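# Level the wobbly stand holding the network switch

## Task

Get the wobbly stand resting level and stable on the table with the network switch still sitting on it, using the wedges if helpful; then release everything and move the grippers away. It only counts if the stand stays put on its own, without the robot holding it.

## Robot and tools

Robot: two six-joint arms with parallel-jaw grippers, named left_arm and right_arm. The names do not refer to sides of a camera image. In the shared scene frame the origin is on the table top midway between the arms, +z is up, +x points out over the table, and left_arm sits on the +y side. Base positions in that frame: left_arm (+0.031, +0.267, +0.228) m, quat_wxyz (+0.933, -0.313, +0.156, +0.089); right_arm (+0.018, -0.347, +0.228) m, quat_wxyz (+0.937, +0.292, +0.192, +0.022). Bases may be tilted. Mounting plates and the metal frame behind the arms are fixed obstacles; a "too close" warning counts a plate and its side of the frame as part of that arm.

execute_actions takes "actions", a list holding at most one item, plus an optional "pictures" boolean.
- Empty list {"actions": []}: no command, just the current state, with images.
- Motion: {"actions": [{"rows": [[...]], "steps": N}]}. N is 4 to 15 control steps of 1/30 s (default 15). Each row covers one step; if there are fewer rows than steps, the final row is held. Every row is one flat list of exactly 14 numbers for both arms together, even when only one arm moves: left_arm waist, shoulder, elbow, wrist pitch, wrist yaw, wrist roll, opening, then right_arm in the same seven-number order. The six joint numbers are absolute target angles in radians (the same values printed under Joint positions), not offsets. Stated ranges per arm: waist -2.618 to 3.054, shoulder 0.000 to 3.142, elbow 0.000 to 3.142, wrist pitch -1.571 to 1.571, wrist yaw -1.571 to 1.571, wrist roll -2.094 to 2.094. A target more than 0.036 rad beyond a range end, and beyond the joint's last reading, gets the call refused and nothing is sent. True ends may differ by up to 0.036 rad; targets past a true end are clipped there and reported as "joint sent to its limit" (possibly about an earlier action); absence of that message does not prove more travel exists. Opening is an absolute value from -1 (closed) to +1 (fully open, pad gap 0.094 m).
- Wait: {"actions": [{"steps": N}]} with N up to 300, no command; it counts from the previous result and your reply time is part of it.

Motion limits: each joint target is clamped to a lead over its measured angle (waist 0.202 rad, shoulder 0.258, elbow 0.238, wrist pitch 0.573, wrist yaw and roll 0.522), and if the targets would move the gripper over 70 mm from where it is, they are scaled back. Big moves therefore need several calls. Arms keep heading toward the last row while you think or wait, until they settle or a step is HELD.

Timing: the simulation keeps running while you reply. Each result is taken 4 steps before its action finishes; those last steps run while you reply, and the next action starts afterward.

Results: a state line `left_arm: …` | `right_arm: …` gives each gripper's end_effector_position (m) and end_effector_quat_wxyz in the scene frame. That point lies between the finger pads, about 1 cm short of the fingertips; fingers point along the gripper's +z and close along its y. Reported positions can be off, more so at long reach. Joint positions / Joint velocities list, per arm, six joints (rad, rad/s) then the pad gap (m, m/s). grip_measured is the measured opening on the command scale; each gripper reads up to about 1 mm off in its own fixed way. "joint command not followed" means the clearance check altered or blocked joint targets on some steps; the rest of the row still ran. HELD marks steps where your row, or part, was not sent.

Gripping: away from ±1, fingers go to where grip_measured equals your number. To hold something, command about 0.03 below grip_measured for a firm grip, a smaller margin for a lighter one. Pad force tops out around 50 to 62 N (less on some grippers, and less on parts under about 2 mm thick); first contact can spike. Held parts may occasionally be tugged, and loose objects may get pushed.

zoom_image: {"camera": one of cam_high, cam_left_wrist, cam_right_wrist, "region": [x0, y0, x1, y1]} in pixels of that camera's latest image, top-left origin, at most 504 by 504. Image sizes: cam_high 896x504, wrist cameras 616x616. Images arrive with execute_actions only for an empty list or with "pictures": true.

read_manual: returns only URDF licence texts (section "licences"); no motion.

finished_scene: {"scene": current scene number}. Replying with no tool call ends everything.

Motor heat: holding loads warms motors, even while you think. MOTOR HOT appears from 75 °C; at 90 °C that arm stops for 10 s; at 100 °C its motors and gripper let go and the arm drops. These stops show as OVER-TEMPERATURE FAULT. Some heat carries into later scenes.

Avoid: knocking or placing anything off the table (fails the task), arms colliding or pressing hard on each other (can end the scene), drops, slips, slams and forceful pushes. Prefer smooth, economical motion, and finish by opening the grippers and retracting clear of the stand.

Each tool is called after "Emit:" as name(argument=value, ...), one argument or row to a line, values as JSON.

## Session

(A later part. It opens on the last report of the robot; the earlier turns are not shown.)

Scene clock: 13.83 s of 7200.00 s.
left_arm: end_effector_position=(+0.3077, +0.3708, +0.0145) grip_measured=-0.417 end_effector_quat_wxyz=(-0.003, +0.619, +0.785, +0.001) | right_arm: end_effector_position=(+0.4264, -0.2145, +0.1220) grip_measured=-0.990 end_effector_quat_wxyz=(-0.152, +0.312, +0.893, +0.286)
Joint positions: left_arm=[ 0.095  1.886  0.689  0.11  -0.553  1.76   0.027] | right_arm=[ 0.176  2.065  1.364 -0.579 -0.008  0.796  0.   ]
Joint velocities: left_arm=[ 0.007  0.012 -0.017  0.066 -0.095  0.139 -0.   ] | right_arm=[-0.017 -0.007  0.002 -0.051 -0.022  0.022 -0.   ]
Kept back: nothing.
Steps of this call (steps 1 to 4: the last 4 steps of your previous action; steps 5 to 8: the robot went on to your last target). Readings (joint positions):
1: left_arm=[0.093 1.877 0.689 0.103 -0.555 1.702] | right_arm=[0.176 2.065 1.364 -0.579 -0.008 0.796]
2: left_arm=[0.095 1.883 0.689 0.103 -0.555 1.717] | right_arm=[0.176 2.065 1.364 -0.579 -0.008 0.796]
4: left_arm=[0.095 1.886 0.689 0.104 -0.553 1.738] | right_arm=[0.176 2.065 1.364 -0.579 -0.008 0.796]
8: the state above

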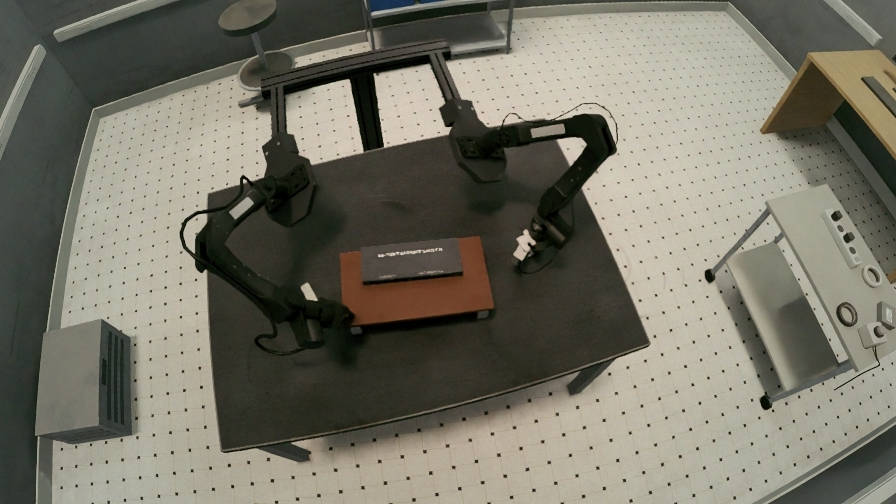

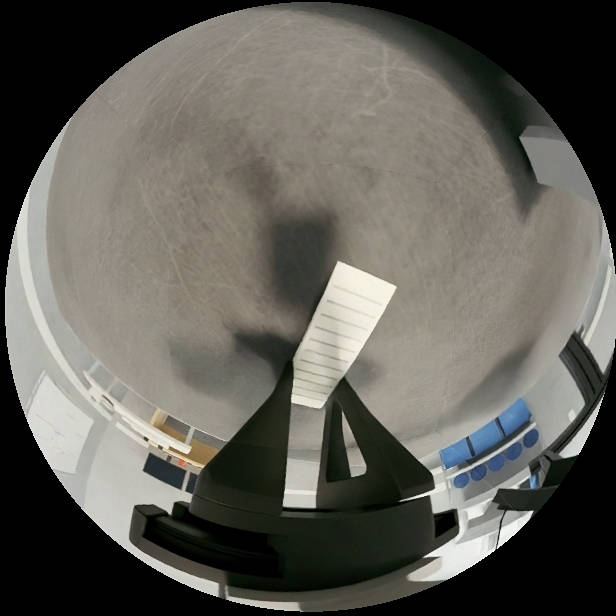

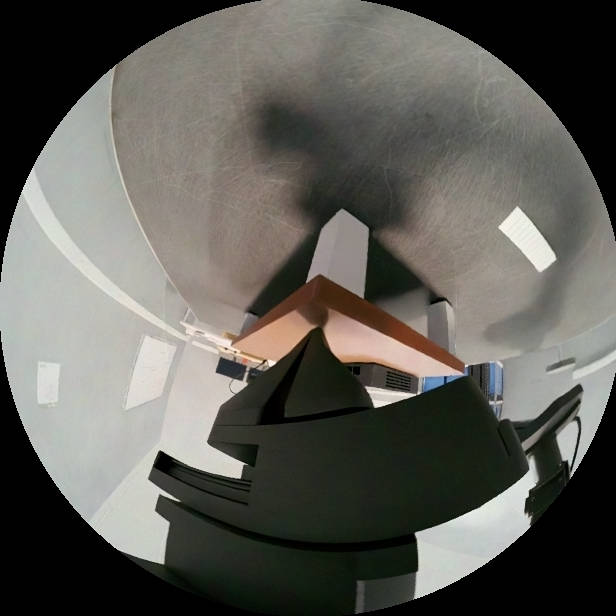

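Emit:
execute_actions(
  actions=[
    {"rows":[[0.095,1.898,0.707,0.125,-0.535,1.78,-0.3,0.185,2.065,1.35,-0.56,0,0.8,-1],[0.095,1.898,0.707,0.125,-0.535,1.78,-0.1,0.185,2.065,1.35,-0.56,0,0.8,-1],[0.095,1.89,0.707,0.10,-0.51,1.79,0.1,0.185,2.065,1.35,-0.56,0,0.8,-1],[0.095,1.87,0.707,0.08,-0.475,1.80,0.3,0.185,2.065,1.35,-0.56,0,0.8,-1],[0.10,1.85,0.71,0.06,-0.44,1.815,0.5,0.185,2.065,1.35,-0.56,0,0.8,-1],[0.115,1.83,0.72,0.04,-0.405,1.83,0.5,0.185,2.065,1.35,-0.56,0,0.8,-1],[0.133,1.81,0.73,0.02,-0.37,1.845,0.5,0.185,2.065,1.35,-0.56,0,0.8,-1],[0.151,1.80,0.74,0.0,-0.335,1.86,0.5,0.185,2.065,1.35,-0.56,0,0.8,-1],[0.169,1.79,0.75,-0.02,-0.30,1.875,0.5,0.185,2.065,1.35,-0.56,0,0.8,-1],[0.187,1.79,0.76,-0.04,-0.265,1.89,0.5,0.185,2.065,1.35,-0.56,0,0.8,-1],[0.205,1.79,0.77,-0.06,-0.23,1.905,0.5,0.185,2.065,1.35,-0.56,0,0.8,-1],[0.223,1.79,0.78,-0.08,-0.195,1.92,0.5,0.185,2.065,1.35,-0.56,0,0.8,-1],[0.241,1.79,0.79,-0.10,-0.16,1.935,0.5,0.185,2.065,1.35,-0.56,0,0.8,-1],[0.259,1.79,0.80,-0.12,-0.125,1.95,0.5,0.185,2.065,1.35,-0.56,0,0.8,-1],[0.277,1.79,0.81,-0.14,-0.09,1.965,0.5,0.185,2.065,1.35,-0.56,0,0.8,-1]],"steps":15},
  ],
)

Emit:
execute_actions(
  actions=[
    {"rows":[[0.295,1.79,0.82,-0.16,-0.055,1.98,0.5,0.185,2.065,1.35,-0.56,0,0.8,-1],[0.313,1.79,0.83,-0.18,-0.02,1.995,0.5,0.185,2.065,1.35,-0.56,0,0.8,-1],[0.331,1.79,0.84,-0.20,0.015,2.01,0.5,0.185,2.065,1.35,-0.56,0,0.8,-1],[0.349,1.79,0.85,-0.22,0.05,2.025,0.5,0.185,2.065,1.35,-0.56,0,0.8,-1],[0.367,1.79,0.86,-0.24,0.085,2.04,0.5,0.185,2.065,1.35,-0.56,0,0.8,-1],[0.385,1.79,0.87,-0.26,0.12,2.055,0.5,0.185,2.065,1.35,-0.56,0,0.8,-1],[0.403,1.79,0.88,-0.28,0.155,2.07,0.5,0.185,2.065,1.35,-0.56,0,0.8,-1],[0.421,1.79,0.89,-0.28,0.185,2.085,0.5,0.185,2.065,1.35,-0.56,0,0.8,-1],[0.439,1.79,0.897,-0.28,0.198,2.09,0.5,0.185,2.065,1.35,-0.56,0,0.8,-1],[0.45,1.79,0.897,-0.28,0.198,2.09,0.5,0.185,2.065,1.35,-0.56,0,0.8,-1],[0.457,1.79,0.897,-0.28,0.198,2.09,0.5,0.185,2.065,1.35,-0.56,0,0.8,-1]],"steps":15},
  ],
)

Emit:
execute_actions(
  actions=[
    {"steps":8},
  ],
  pictures=true,
)

Scene clock: 17.13 s of 7200.00 s.
left_arm: end_effector_position=(+0.3216, +0.3794, +0.0219) grip_measured=+0.498 end_effector_quat_wxyz=(+0.063, +0.624, +0.778, -0.032) | right_arm: end_effector_position=(+0.4264, -0.2145, +0.1220) grip_measured=-0.990 end_effector_quat_wxyz=(-0.152, +0.312, +0.893, +0.286)
Joint positions: left_arm=[ 0.17   1.811  0.732  0.02  -0.37   1.848  0.07 ] | right_arm=[ 0.176  2.065  1.364 -0.579 -0.008  0.796  0.   ]
Joint velocities: left_arm=[ 0.554 -0.276  0.408 -0.3    0.857  0.359 -0.   ] | right_arm=[-0.007  0.012 -0.007 -0.037  0.037  0.022 -0.   ]
Steps of this call (steps 1 to 30: the robot went on to your last target; steps 31 to 88: nothing new was sent; steps 89 to 99: the first 11 steps of this action). Readings (joint positions):
89: left_arm=[0.095 1.886 0.689 0.114 -0.552 1.775] | right_arm=[0.176 2.065 1.364 -0.579 -0.008 0.796]
90: left_arm=[0.095 1.886 0.689 0.114 -0.552 1.775] | right_arm=[0.176 2.065 1.364 -0.579 -0.008 0.796]
92: left_arm=[0.095 1.886 0.689 0.113 -0.540 1.780] | right_arm=[0.176 2.065 1.364 -0.579 -0.008 0.796]
96: left_arm=[0.116 1.850 0.697 0.064 -0.454 1.813] | right_arm=[0.176 2.065 1.364 -0.579 -0.008 0.796]
99: the state above

Scene clock: 17.63 s of 7200.00 s.
left_arm: end_effector_position=(+0.3177, +0.4015, +0.0197) grip_measured=+0.498 end_effector_quat_wxyz=(+0.207, +0.597, +0.763, -0.136) | right_arm: end_effector_position=(+0.4264, -0.2145, +0.1220) grip_measured=-0.990 end_effector_quat_wxyz=(-0.152, +0.312, +0.893, +0.286)
Joint positions: left_arm=[ 0.439  1.798  0.877 -0.222  0.096  2.051  0.07 ] | right_arm=[ 0.176  2.065  1.364 -0.579 -0.008  0.796  0.   ]
Joint velocities: left_arm=[ 0.379  0.007  0.139 -0.154  0.447  0.212  0.001] | right_arm=[-0.007 -0.002  0.002 -0.037  0.066 -0.037 -0.002]
Steps of this call (steps 1 to 4: the last 4 steps of your previous action; steps 5 to 15: the first 11 steps of this action). Readings (joint positions):
5: left_arm=[0.265 1.798 0.795 -0.048 -0.214 1.915] | right_arm=[0.176 2.065 1.364 -0.579 -0.008 0.796]
6: left_arm=[0.283 1.798 0.803 -0.066 -0.180 1.930] | right_arm=[0.176 2.065 1.364 -0.579 -0.008 0.796]
8: left_arm=[0.319 1.798 0.820 -0.108 -0.113 1.959] | right_arm=[0.176 2.065 1.364 -0.579 -0.008 0.796]
12: left_arm=[0.390 1.798 0.855 -0.191 0.023 2.018] | right_arm=[0.176 2.065 1.364 -0.579 -0.008 0.796]
15: the state above

Scene clock: 17.90 s of 7200.00 s.
left_arm: end_effector_position=(+0.3165, +0.3979, +0.0232) grip_measured=+0.498 end_effector_quat_wxyz=(+0.231, +0.594, +0.756, -0.149) | right_arm: end_effector_position=(+0.4264, -0.2145, +0.1220) grip_measured=-0.990 end_effector_quat_wxyz=(-0.152, +0.312, +0.893, +0.286)
Joint positions: left_arm=[ 0.461  1.798  0.883 -0.25   0.16   2.079  0.07 ] | right_arm=[ 0.176  2.065  1.364 -0.579 -0.008  0.796  0.   ]
Joint velocities: left_arm=[-0.017  0.002  0.002 -0.007  0.139  0.022 -0.   ] | right_arm=[-0.017 -0.017  0.007  0.022 -0.007 -0.022 -0.   ]
Kept back: nothing.
Steps of this call (steps 1 to 4: the last 4 steps of your previous action; steps 5 to 8: the robot went on to your last target). Readings (joint positions):
1: left_arm=[0.451 1.798 0.881 -0.226 0.111 2.057] | right_arm=[0.176 2.065 1.364 -0.579 -0.008 0.796]
2: left_arm=[0.457 1.798 0.883 -0.230 0.122 2.062] | right_arm=[0.176 2.065 1.364 -0.579 -0.008 0.796]
4: left_arm=[0.461 1.798 0.883 -0.237 0.138 2.070] | right_arm=[0.176 2.065 1.364 -0.579 -0.008 0.796]
8: the state above

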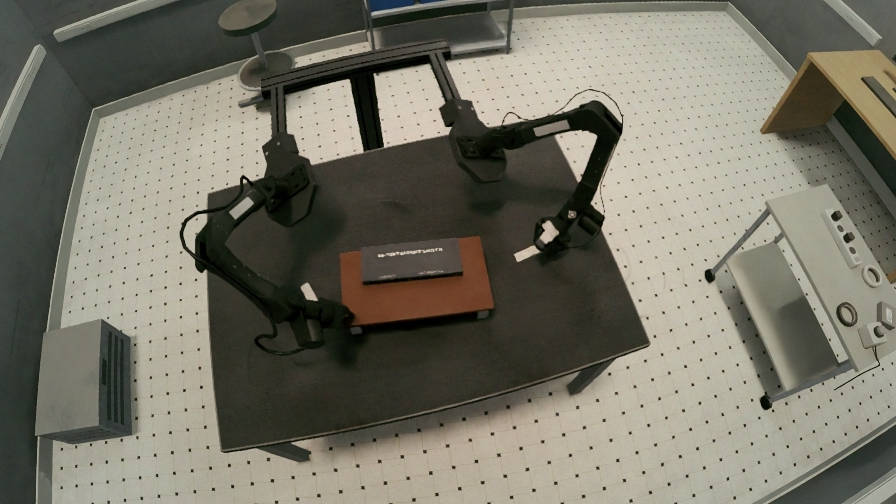

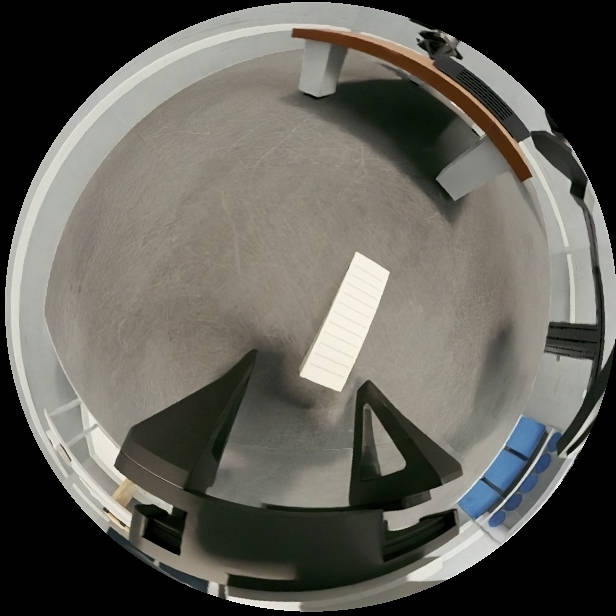

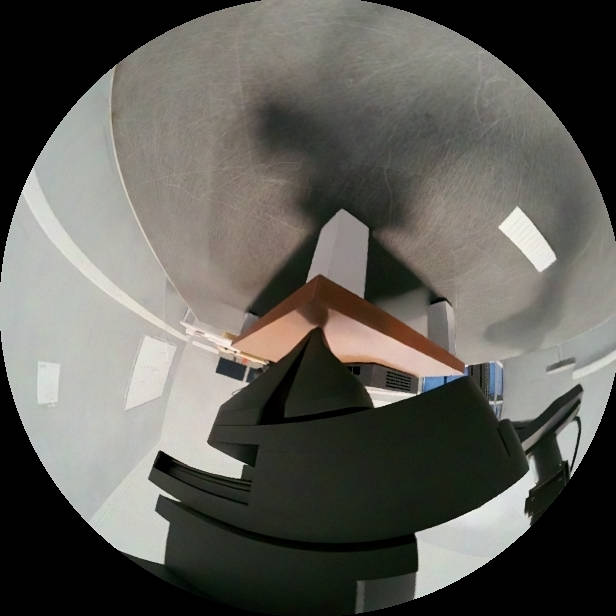

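Emit:
execute_actions(
  actions=[
    {"rows":[[0.455,1.81,0.897,-0.28,0.198,2.09,0.5,0.185,2.065,1.35,-0.56,0,0.8,-1],[0.455,1.83,0.897,-0.28,0.198,2.09,0.5,0.185,2.065,1.35,-0.56,0,0.8,-1],[0.455,1.85,0.897,-0.28,0.198,2.09,0.4,0.185,2.065,1.35,-0.56,0,0.8,-1],[0.455,1.865,0.897,-0.28,0.198,2.09,0.3,0.185,2.065,1.35,-0.56,0,0.8,-1],[0.455,1.872,0.897,-0.28,0.198,2.09,0.2,0.185,2.065,1.35,-0.56,0,0.8,-1]],"steps":14},
  ],
  pictures=true,
)

Scene clock: 18.57 s of 7200.00 s.
left_arm: end_effector_position=(+0.3070, +0.3788, +0.0157) grip_measured=+0.202 end_effector_quat_wxyz=(+0.237, +0.594, +0.747, -0.183) | right_arm: end_effector_position=(+0.4264, -0.2145, +0.1220) grip_measured=-0.990 end_effector_quat_wxyz=(-0.152, +0.312, +0.893, +0.286)
Joint positions: left_arm=[ 0.461  1.852  0.883 -0.262  0.182  2.085  0.056] | right_arm=[ 0.176  2.065  1.364 -0.579 -0.008  0.796  0.   ]
Joint velocities: left_arm=[ 0.012 -0.012 -0.012 -0.051 -0.066  0.051 -0.   ] | right_arm=[-0.002 -0.012 -0.027  0.007 -0.051  0.007  0.   ]
Steps of this call (steps 1 to 10: the robot went on to your last target; steps 11 to 20: the first 10 steps of this action). Readings (joint positions):
11: left_arm=[0.461 1.798 0.883 -0.256 0.172 2.084] | right_arm=[0.176 2.065 1.364 -0.579 -0.008 0.796]
12: left_arm=[0.461 1.798 0.883 -0.256 0.173 2.084] | right_arm=[0.176 2.065 1.364 -0.579 -0.008 0.796]
14: left_arm=[0.461 1.810 0.883 -0.256 0.174 2.084] | right_arm=[0.176 2.065 1.364 -0.579 -0.008 0.796]
18: left_arm=[0.461 1.852 0.883 -0.260 0.180 2.085] | right_arm=[0.176 2.065 1.364 -0.579 -0.008 0.796]
20: the state above

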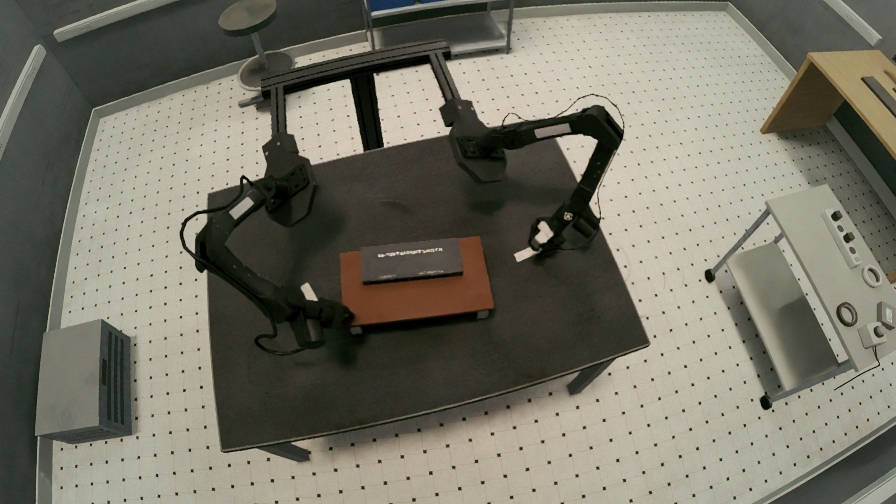

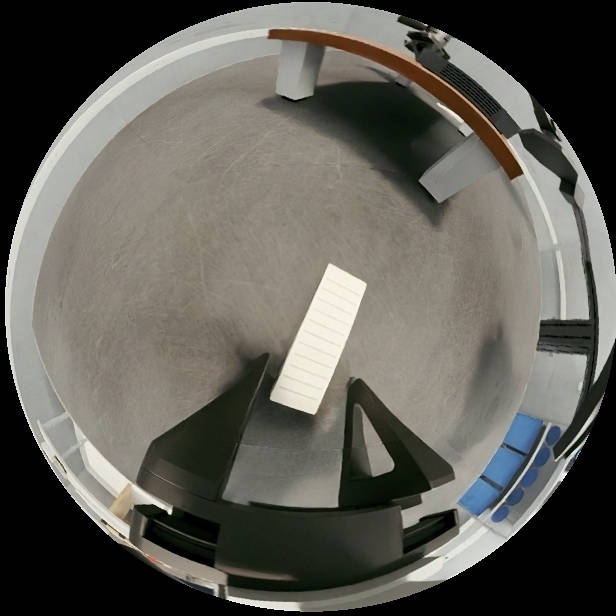

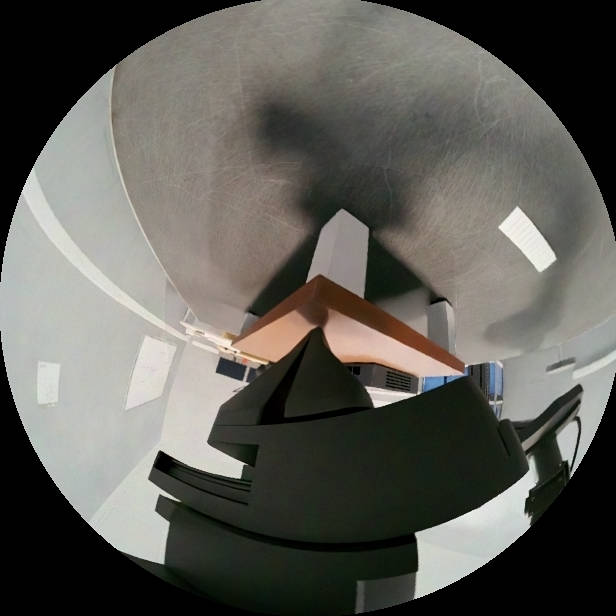

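Emit:
execute_actions(
  actions=[
    {"rows":[[0.455,1.868,0.897,-0.28,0.198,2.09,0.05,0.182,2.07,1.35,-0.56,0,0.8,-1],[0.455,1.868,0.897,-0.28,0.198,2.09,-0.1,0.18,2.075,1.35,-0.56,0,0.8,-1],[0.455,1.868,0.897,-0.28,0.198,2.09,-0.22,0.178,2.08,1.35,-0.56,0,0.8,-1],[0.455,1.868,0.897,-0.28,0.198,2.09,-0.32,0.176,2.08,1.35,-0.56,0,0.8,-1],[0.455,1.868,0.897,-0.28,0.198,2.09,-0.39,0.176,2.08,1.35,-0.56,0,0.8,-1],[0.455,1.868,0.897,-0.28,0.198,2.09,-0.43,0.176,2.08,1.35,-0.56,0,0.8,-1],[0.455,1.868,0.897,-0.28,0.198,2.09,-0.46,0.176,2.08,1.35,-0.56,0,0.8,-1]],"steps":15},
  ],
  pictures=true,
)

Scene clock: 19.13 s of 7200.00 s.
left_arm: end_effector_position=(+0.3070, +0.3788, +0.0157) grip_measured=-0.416 end_effector_quat_wxyz=(+0.237, +0.594, +0.747, -0.183) | right_arm: end_effector_position=(+0.4263, -0.2144, +0.1206) grip_measured=-0.990 end_effector_quat_wxyz=(-0.152, +0.313, +0.893, +0.286)
Joint positions: left_arm=[ 0.461  1.852  0.883 -0.262  0.182  2.085  0.027] | right_arm=[ 0.174  2.068  1.364 -0.576 -0.008  0.796  0.   ]
Joint velocities: left_arm=[-0.007 -0.007 -0.002  0.022  0.007 -0.007 -0.   ] | right_arm=[-0.012 -0.002 -0.002  0.007  0.081  0.022 -0.001]
Steps of this call (steps 1 to 4: the last 4 steps of your previous action; steps 5 to 6: the robot went on to your last target; steps 7 to 17: the first 11 steps of this action). Readings (joint positions):
7: left_arm=[0.461 1.852 0.883 -0.262 0.182 2.085] | right_arm=[0.176 2.065 1.364 -0.579 -0.008 0.796]
8: left_arm=[0.461 1.852 0.883 -0.262 0.182 2.085] | right_arm=[0.176 2.065 1.364 -0.579 -0.008 0.796]
10: left_arm=[0.461 1.852 0.883 -0.262 0.182 2.085] | right_arm=[0.175 2.067 1.364 -0.578 -0.008 0.796]
14: left_arm=[0.461 1.852 0.883 -0.262 0.182 2.085] | right_arm=[0.174 2.068 1.364 -0.576 -0.008 0.796]
17: the state above

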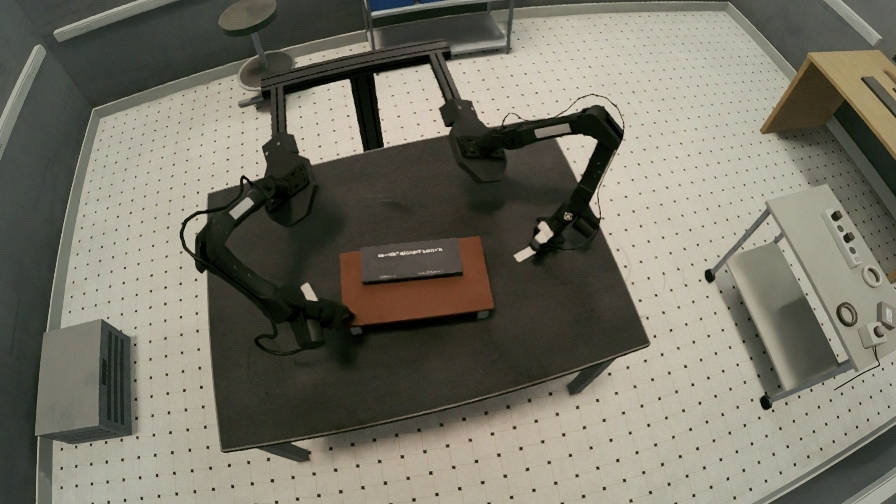

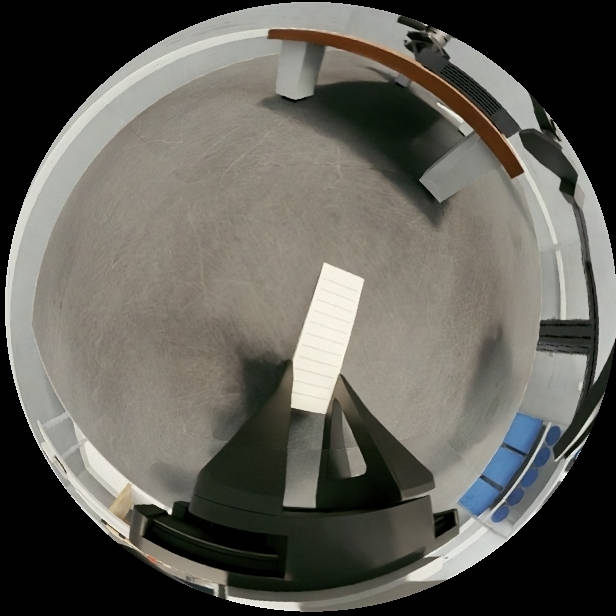

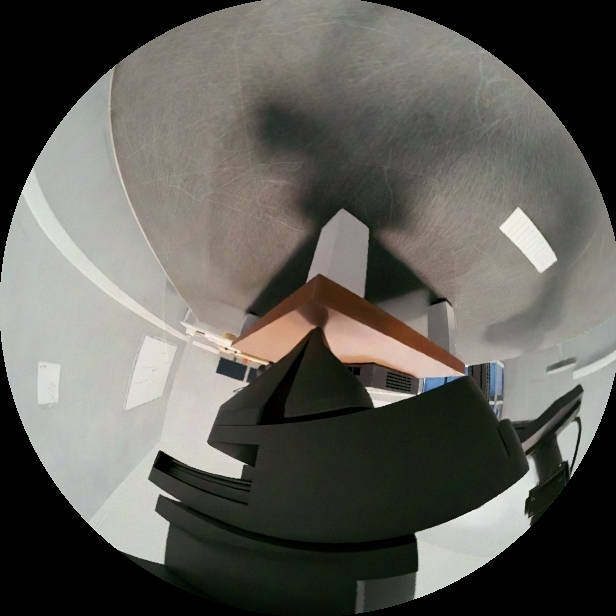

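Emit:
execute_actions(
  actions=[
    {"rows":[[0.445,1.86,0.87,-0.24,0.175,2.08,-0.46,0.176,2.08,1.35,-0.56,0,0.8,-1],[0.43,1.86,0.855,-0.22,0.167,2.074,-0.46,0.176,2.08,1.35,-0.56,0,0.8,-1],[0.413,1.86,0.835,-0.195,0.159,2.068,-0.46,0.176,2.08,1.35,-0.56,0,0.8,-1],[0.396,1.865,0.815,-0.17,0.151,2.062,-0.46,0.176,2.08,1.35,-0.56,0,0.8,-1],[0.379,1.87,0.795,-0.145,0.143,2.055,-0.46,0.176,2.08,1.35,-0.56,0,0.8,-1],[0.362,1.878,0.775,-0.12,0.135,2.048,-0.46,0.176,2.08,1.35,-0.56,0,0.8,-1],[0.345,1.886,0.755,-0.095,0.127,2.041,-0.46,0.176,2.08,1.35,-0.56,0,0.8,-1],[0.328,1.894,0.735,-0.07,0.119,2.034,-0.46,0.176,2.08,1.35,-0.56,0,0.8,-1],[0.311,1.902,0.715,-0.045,0.111,2.027,-0.46,0.176,2.08,1.35,-0.56,0,0.8,-1],[0.294,1.912,0.695,-0.02,0.103,2.02,-0.46,0.176,2.08,1.35,-0.56,0,0.8,-1],[0.277,1.922,0.675,0.005,0.095,2.013,-0.46,0.176,2.08,1.35,-0.56,0,0.8,-1],[0.262,1.932,0.655,0.025,0.087,2.006,-0.46,0.176,2.08,1.35,-0.56,0,0.8,-1],[0.25,1.942,0.64,0.036,0.08,2.0,-0.46,0.176,2.08,1.35,-0.56,0,0.8,-1],[0.244,1.951,0.63,0.036,0.075,2.0,-0.46,0.176,2.08,1.35,-0.56,0,0.8,-1],[0.242,1.958,0.63,0.036,0.075,2.0,-0.46,0.176,2.08,1.35,-0.56,0,0.8,-1]],"steps":15},
  ],
)

Emit:
execute_actions(
  actions=[
    {"steps":14},
  ],
  pictures=true,
)

Scene clock: 20.33 s of 7200.00 s.
left_arm: end_effector_position=(+0.2992, +0.3171, +0.0211) grip_measured=-0.416 end_effector_quat_wxyz=(+0.237, +0.631, +0.715, -0.184) | right_arm: end_effector_position=(+0.4263, -0.2144, +0.1206) grip_measured=-0.990 end_effector_quat_wxyz=(-0.152, +0.313, +0.893, +0.286)
Joint positions: left_arm=[ 0.314  1.881  0.73  -0.089  0.124  2.042  0.027] | right_arm=[ 0.174  2.068  1.364 -0.576 -0.008  0.796  0.   ]
Joint velocities: left_arm=[-0.501  0.3   -0.593  0.696 -0.198 -0.154  0.001] | right_arm=[ 0.007 -0.002 -0.017  0.037 -0.037 -0.081  0.001]
Steps of this call (steps 1 to 4: the last 4 steps of your previous action; steps 5 to 15: the robot went on to your last target; steps 16 to 25: nothing new was sent; steps 26 to 36: the first 11 steps of this action). Readings (joint positions):
26: left_arm=[0.460 1.852 0.883 -0.261 0.181 2.085] | right_arm=[0.174 2.068 1.364 -0.576 -0.008 0.796]
27: left_arm=[0.458 1.852 0.881 -0.259 0.178 2.084] | right_arm=[0.174 2.068 1.364 -0.576 -0.008 0.796]
29: left_arm=[0.440 1.852 0.866 -0.234 0.170 2.078] | right_arm=[0.174 2.068 1.364 -0.576 -0.008 0.796]
33: left_arm=[0.369 1.857 0.793 -0.153 0.144 2.059] | right_arm=[0.174 2.068 1.364 -0.576 -0.008 0.796]
36: the state above

Scene clock: 20.80 s of 7200.00 s.
left_arm: end_effector_position=(+0.2719, +0.2792, +0.0164) grip_measured=-0.416 end_effector_quat_wxyz=(+0.217, +0.645, +0.703, -0.206) | right_arm: end_effector_position=(+0.4263, -0.2144, +0.1206) grip_measured=-0.990 end_effector_quat_wxyz=(-0.152, +0.313, +0.893, +0.286)
Joint positions: left_arm=[0.25  1.949 0.638 0.015 0.074 2.005 0.027] | right_arm=[ 0.174  2.068  1.364 -0.576 -0.008  0.796  0.   ]
Joint velocities: left_arm=[-0.022  0.007 -0.017  0.022  0.066  0.007  0.001] | right_arm=[ 0.017 -0.002 -0.012 -0.007  0.066  0.022 -0.   ]
Kept back: nothing.
Steps of this call (steps 1 to 4: the last 4 steps of your previous action; steps 5 to 14: the robot went on to your last target). Readings (joint positions):
1: left_arm=[0.297 1.892 0.709 -0.067 0.116 2.036] | right_arm=[0.174 2.068 1.364 -0.576 -0.008 0.796]
2: left_arm=[0.282 1.904 0.690 -0.049 0.109 2.030] | right_arm=[0.174 2.068 1.364 -0.576 -0.008 0.796]
4: left_arm=[0.258 1.927 0.658 -0.027 0.098 2.020] | right_arm=[0.174 2.068 1.364 -0.576 -0.008 0.796]
8: left_arm=[0.250 1.949 0.638 -0.017 0.083 2.011] | right_arm=[0.174 2.068 1.364 -0.576 -0.008 0.796]
14: the state above

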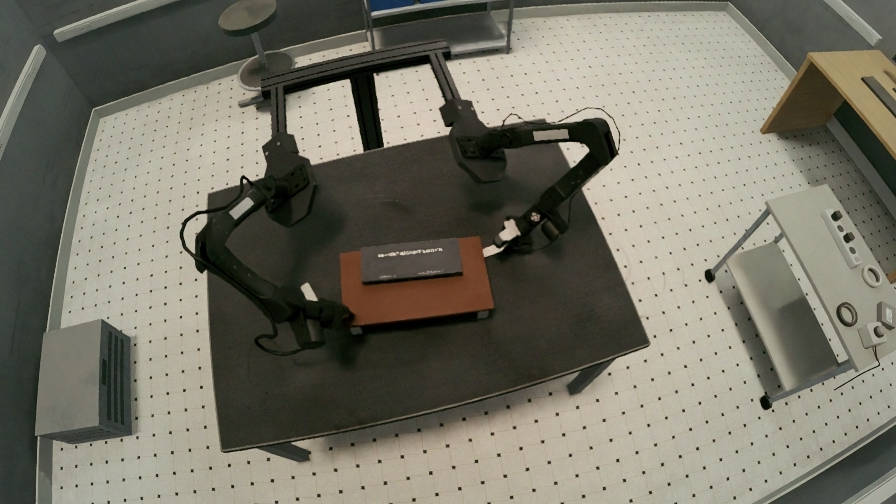

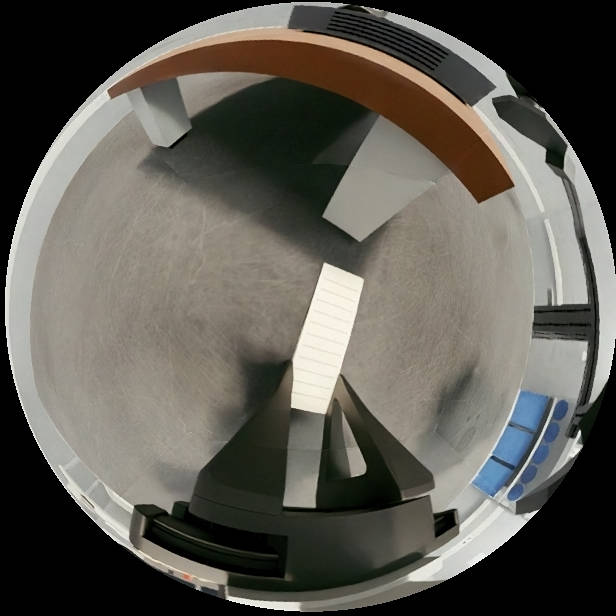

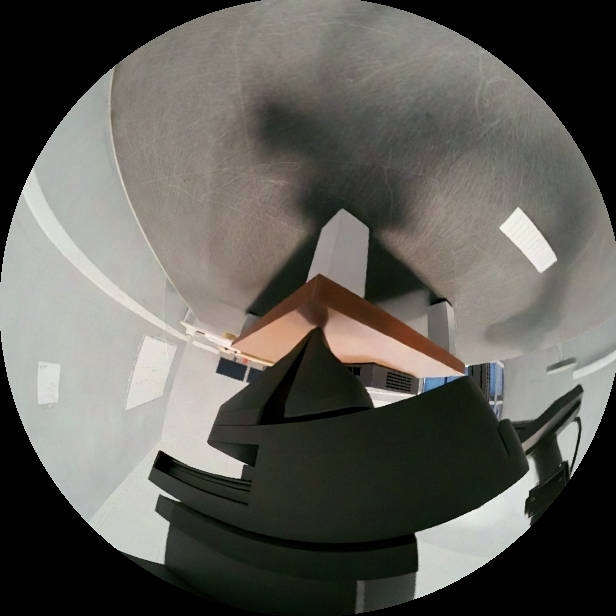

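Emit:
execute_actions(
  actions=[
    {"rows":[[0.235,1.96,0.655,0.05,0.071,1.985,-0.46,0.176,2.08,1.35,-0.56,0,0.8,-1],[0.225,1.965,0.665,0.06,0.068,1.97,-0.46,0.176,2.08,1.35,-0.56,0,0.8,-1],[0.213,1.973,0.67,0.07,0.065,1.958,-0.46,0.176,2.08,1.35,-0.56,0,0.8,-1],[0.201,1.982,0.67,0.078,0.062,1.946,-0.46,0.176,2.08,1.35,-0.56,0,0.8,-1],[0.19,1.991,0.67,0.083,0.06,1.937,-0.46,0.176,2.08,1.35,-0.56,0,0.8,-1],[0.18,2.0,0.67,0.083,0.06,1.932,-0.46,0.176,2.08,1.35,-0.56,0,0.8,-1],[0.173,2.007,0.67,0.083,0.06,1.932,-0.46,0.176,2.08,1.35,-0.56,0,0.8,-1],[0.169,2.011,0.67,0.083,0.06,1.932,-0.46,0.176,2.08,1.35,-0.56,0,0.8,-1]],"steps":15},
  ],
)

Emit:
execute_actions(
  actions=[
    {"steps":7},
  ],
  pictures=true,
)

Scene clock: 21.63 s of 7200.00 s.
left_arm: end_effector_position=(+0.2903, +0.2643, +0.0165) grip_measured=-0.416 end_effector_quat_wxyz=(+0.226, +0.647, +0.702, -0.194) | right_arm: end_effector_position=(+0.4263, -0.2144, +0.1206) grip_measured=-0.990 end_effector_quat_wxyz=(-0.152, +0.313, +0.893, +0.286)
Joint positions: left_arm=[0.178 1.99  0.658 0.069 0.06  1.946 0.027] | right_arm=[ 0.174  2.068  1.364 -0.576 -0.008  0.796  0.   ]
Joint velocities: left_arm=[-0.022  0.09   0.002 -0.081 -0.051 -0.022  0.001] | right_arm=[-0.002  0.002 -0.002  0.022 -0.066  0.022 -0.   ]
Steps of this call (steps 1 to 14: the robot went on to your last target; steps 15 to 25: the first 11 steps of this action). Readings (joint positions):
15: left_arm=[0.250 1.949 0.638 0.025 0.071 2.001] | right_arm=[0.174 2.068 1.364 -0.576 -0.008 0.796]
16: left_arm=[0.248 1.949 0.638 0.028 0.069 1.996] | right_arm=[0.174 2.068 1.364 -0.576 -0.008 0.796]
18: left_arm=[0.235 1.950 0.643 0.033 0.064 1.982] | right_arm=[0.174 2.068 1.364 -0.576 -0.008 0.796]
22: left_arm=[0.191 1.976 0.657 0.064 0.060 1.955] | right_arm=[0.174 2.068 1.364 -0.576 -0.008 0.796]
25: the state above

Scene clock: 21.87 s of 7200.00 s.
left_arm: end_effector_position=(+0.2898, +0.2642, +0.0158) grip_measured=-0.416 end_effector_quat_wxyz=(+0.223, +0.644, +0.705, -0.195) | right_arm: end_effector_position=(+0.4263, -0.2144, +0.1206) grip_measured=-0.990 end_effector_quat_wxyz=(-0.152, +0.313, +0.893, +0.286)
Joint positions: left_arm=[0.178 1.993 0.658 0.07  0.056 1.938 0.027] | right_arm=[ 0.174  2.068  1.364 -0.576 -0.008  0.796  0.   ]
Joint velocities: left_arm=[-0.017 -0.012 -0.007 -0.007 -0.007  0.037 -0.001] | right_arm=[-0.002  0.002  0.002 -0.037 -0.022  0.022  0.001]
Kept back: nothing.
Steps of this call (steps 1 to 4: the last 4 steps of your previous action; steps 5 to 7: the robot went on to your last target). Readings (joint positions):
1: left_arm=[0.178 1.992 0.658 0.069 0.059 1.944] | right_arm=[0.174 2.068 1.364 -0.576 -0.008 0.796]
2: left_arm=[0.178 1.993 0.658 0.069 0.058 1.942] | right_arm=[0.174 2.068 1.364 -0.576 -0.008 0.796]
4: left_arm=[0.178 1.993 0.658 0.070 0.058 1.940] | right_arm=[0.174 2.068 1.364 -0.576 -0.008 0.796]
7: the state above

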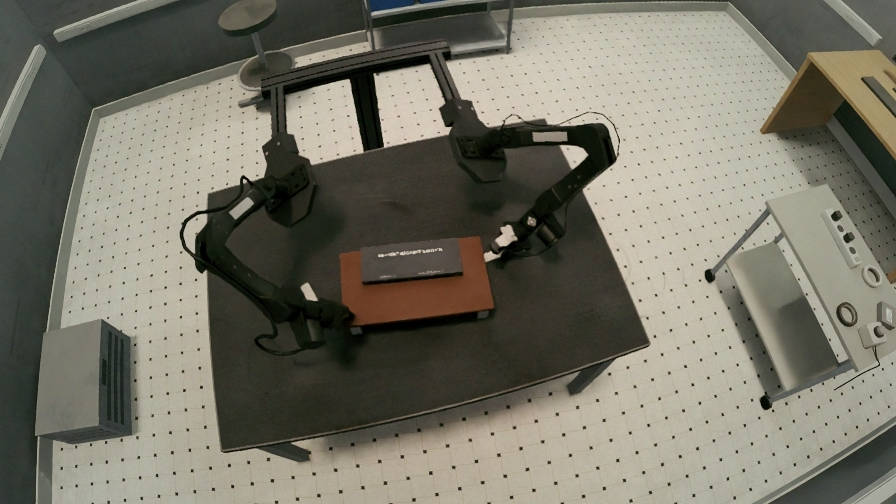

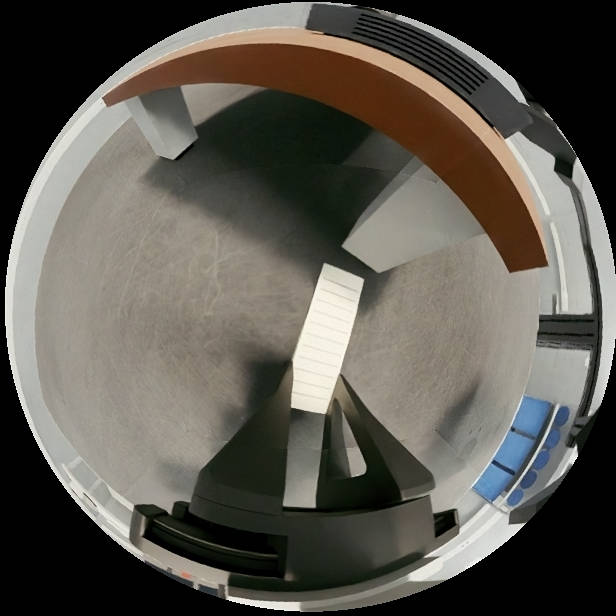

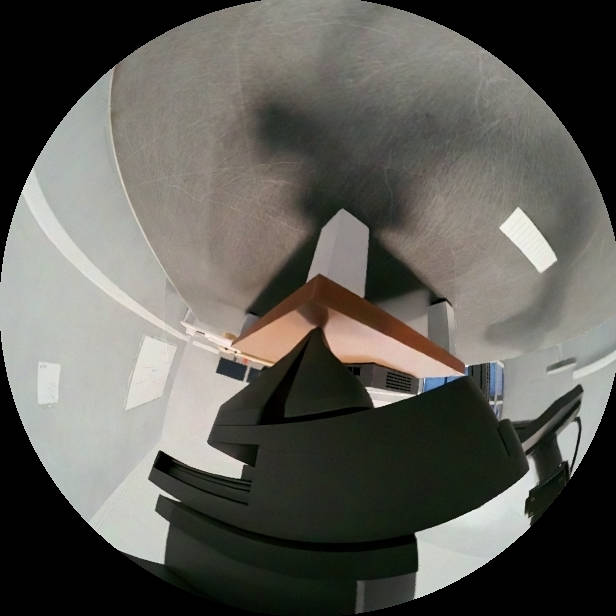

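Emit:
execute_actions(
  actions=[
    {"rows":[[0.163,2.02,0.665,0.05,0.056,1.928,-0.46,0.176,2.08,1.35,-0.56,0,0.8,-1],[0.158,2.027,0.665,0.045,0.056,1.925,-0.46,0.176,2.08,1.35,-0.56,0,0.8,-1],[0.156,2.027,0.665,0.045,0.056,1.925,-0.46,0.176,2.08,1.35,-0.56,0,0.8,-1]],"steps":15},
  ],
  pictures=true,
)

Scene clock: 22.43 s of 7200.00 s.
left_arm: end_effector_position=(+0.2861, +0.2588, +0.0153) grip_measured=-0.416 end_effector_quat_wxyz=(+0.219, +0.646, +0.703, -0.203) | right_arm: end_effector_position=(+0.4263, -0.2144, +0.1206) grip_measured=-0.990 end_effector_quat_wxyz=(-0.152, +0.313, +0.893, +0.286)
Joint positions: left_arm=[0.168 2.007 0.658 0.067 0.053 1.929 0.027] | right_arm=[ 0.174  2.068  1.364 -0.576 -0.008  0.796  0.   ]
Joint velocities: left_arm=[ 0.002 -0.002 -0.007 -0.007 -0.051  0.007 -0.001] | right_arm=[ 0.032 -0.017  0.007 -0.022 -0.007 -0.007 -0.   ]
Steps of this call (steps 1 to 6: the robot went on to your last target; steps 7 to 17: the first 11 steps of this action). Readings (joint positions):
7: left_arm=[0.178 1.993 0.658 0.071 0.056 1.935] | right_arm=[0.174 2.068 1.364 -0.576 -0.008 0.796]
8: left_arm=[0.177 1.994 0.658 0.071 0.055 1.934] | right_arm=[0.174 2.068 1.364 -0.576 -0.008 0.796]
10: left_arm=[0.173 1.999 0.658 0.070 0.054 1.932] | right_arm=[0.174 2.068 1.364 -0.576 -0.008 0.796]
14: left_arm=[0.168 2.007 0.658 0.067 0.053 1.930] | right_arm=[0.174 2.068 1.364 -0.576 -0.008 0.796]
17: the state above

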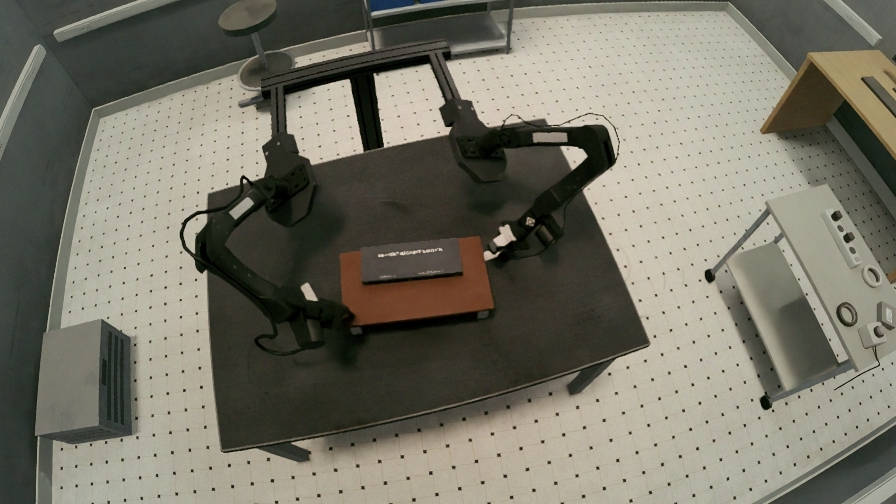

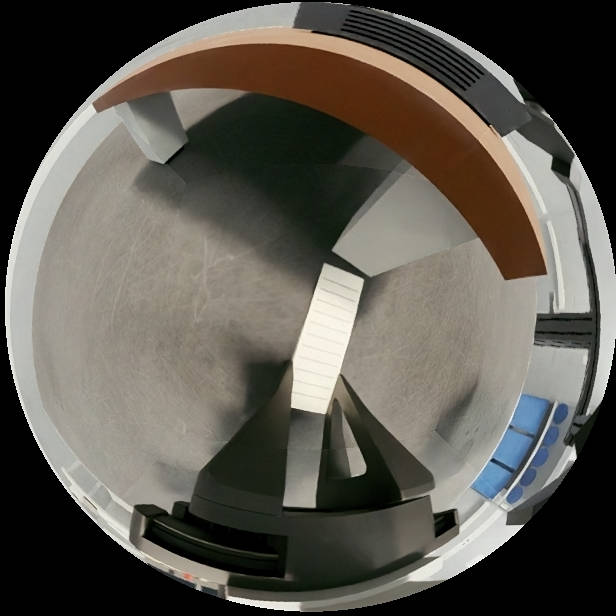

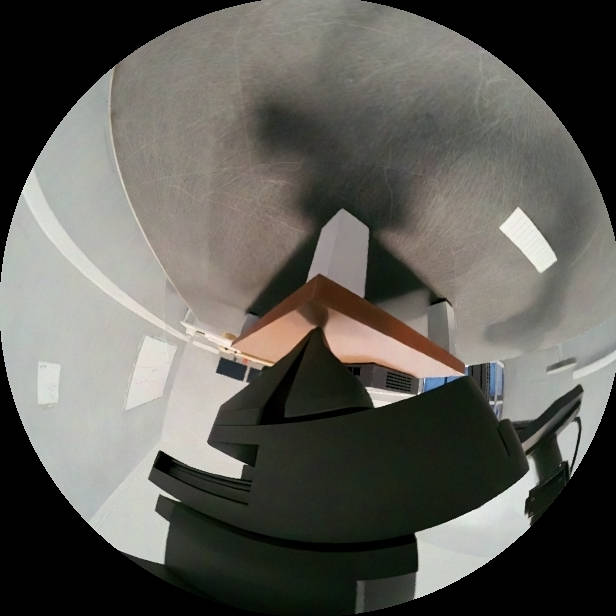

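Emit:
execute_actions(
  actions=[
    {"rows":[[0.15,2.03,0.66,0.085,0.05,1.915,-0.46,0.176,2.08,1.35,-0.56,0,0.8,-1],[0.142,2.036,0.66,0.10,0.046,1.903,-0.46,0.176,2.08,1.35,-0.56,0,0.8,-1],[0.134,2.042,0.66,0.11,0.043,1.894,-0.46,0.176,2.08,1.35,-0.56,0,0.8,-1],[0.127,2.048,0.66,0.115,0.042,1.889,-0.46,0.176,2.08,1.35,-0.56,0,0.8,-1],[0.121,2.053,0.66,0.115,0.042,1.889,-0.46,0.176,2.08,1.35,-0.56,0,0.8,-1]],"steps":15},
  ],
  pictures=true,
)

Scene clock: 25.60 s of 7200.00 s.
left_arm: end_effector_position=(+0.2889, +0.2477, +0.0153) grip_measured=-0.416 end_effector_quat_wxyz=(+0.219, +0.647, +0.702, -0.202) | right_arm: end_effector_position=(+0.4263, -0.2144, +0.1206) grip_measured=-0.990 end_effector_quat_wxyz=(-0.152, +0.313, +0.893, +0.286)
Joint positions: left_arm=[0.131 2.034 0.658 0.096 0.041 1.897 0.027] | right_arm=[ 0.174  2.068  1.364 -0.576 -0.008  0.796  0.   ]
Joint velocities: left_arm=[ 0.007 -0.007  0.007  0.066  0.007 -0.037 -0.001] | right_arm=[ 0.007 -0.027 -0.002  0.022  0.037 -0.037  0.001]
Steps of this call (steps 1 to 4: the last 4 steps of your previous action; steps 5 to 15: the robot went on to your last target; steps 16 to 84: nothing new was sent; steps 85 to 95: the first 11 steps of this action). Readings (joint positions):
85: left_arm=[0.168 2.007 0.658 0.067 0.051 1.927] | right_arm=[0.174 2.068 1.364 -0.576 -0.008 0.796]
86: left_arm=[0.165 2.007 0.658 0.069 0.049 1.923] | right_arm=[0.174 2.068 1.364 -0.576 -0.008 0.796]
88: left_arm=[0.154 2.013 0.658 0.080 0.045 1.914] | right_arm=[0.174 2.068 1.364 -0.576 -0.008 0.796]
92: left_arm=[0.132 2.032 0.658 0.094 0.043 1.901] | right_arm=[0.174 2.068 1.364 -0.576 -0.008 0.796]
95: the state above

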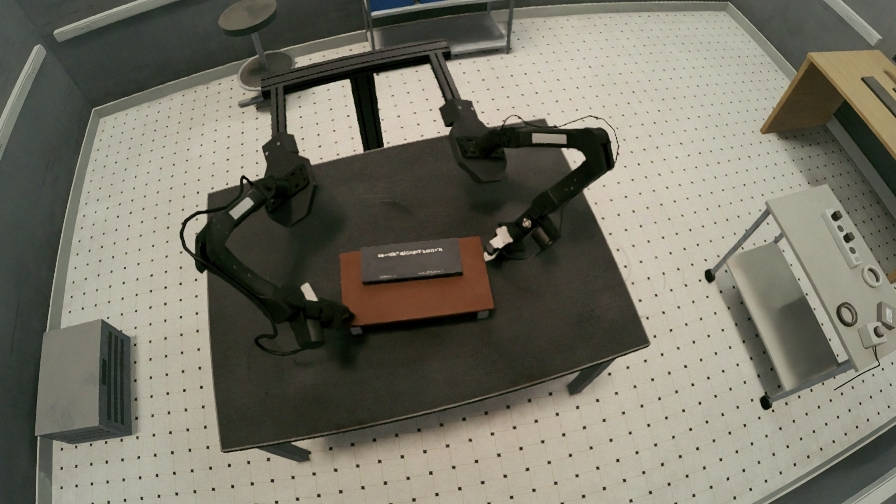

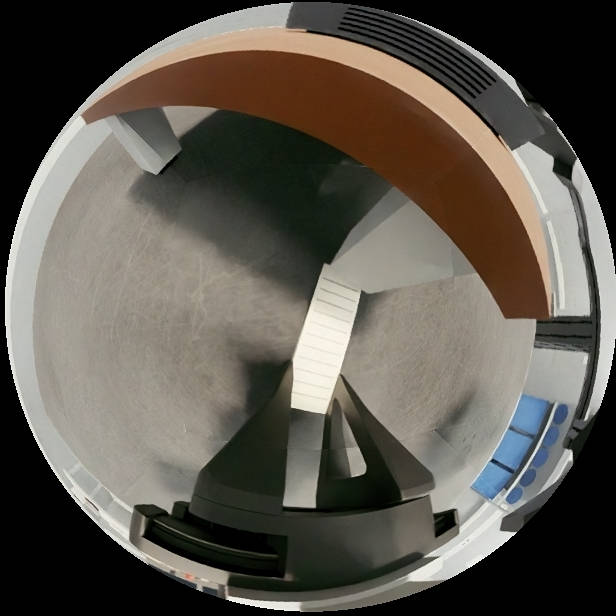

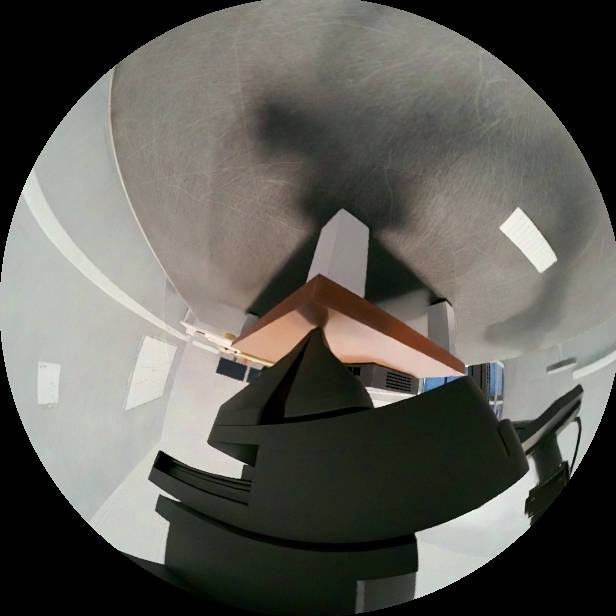

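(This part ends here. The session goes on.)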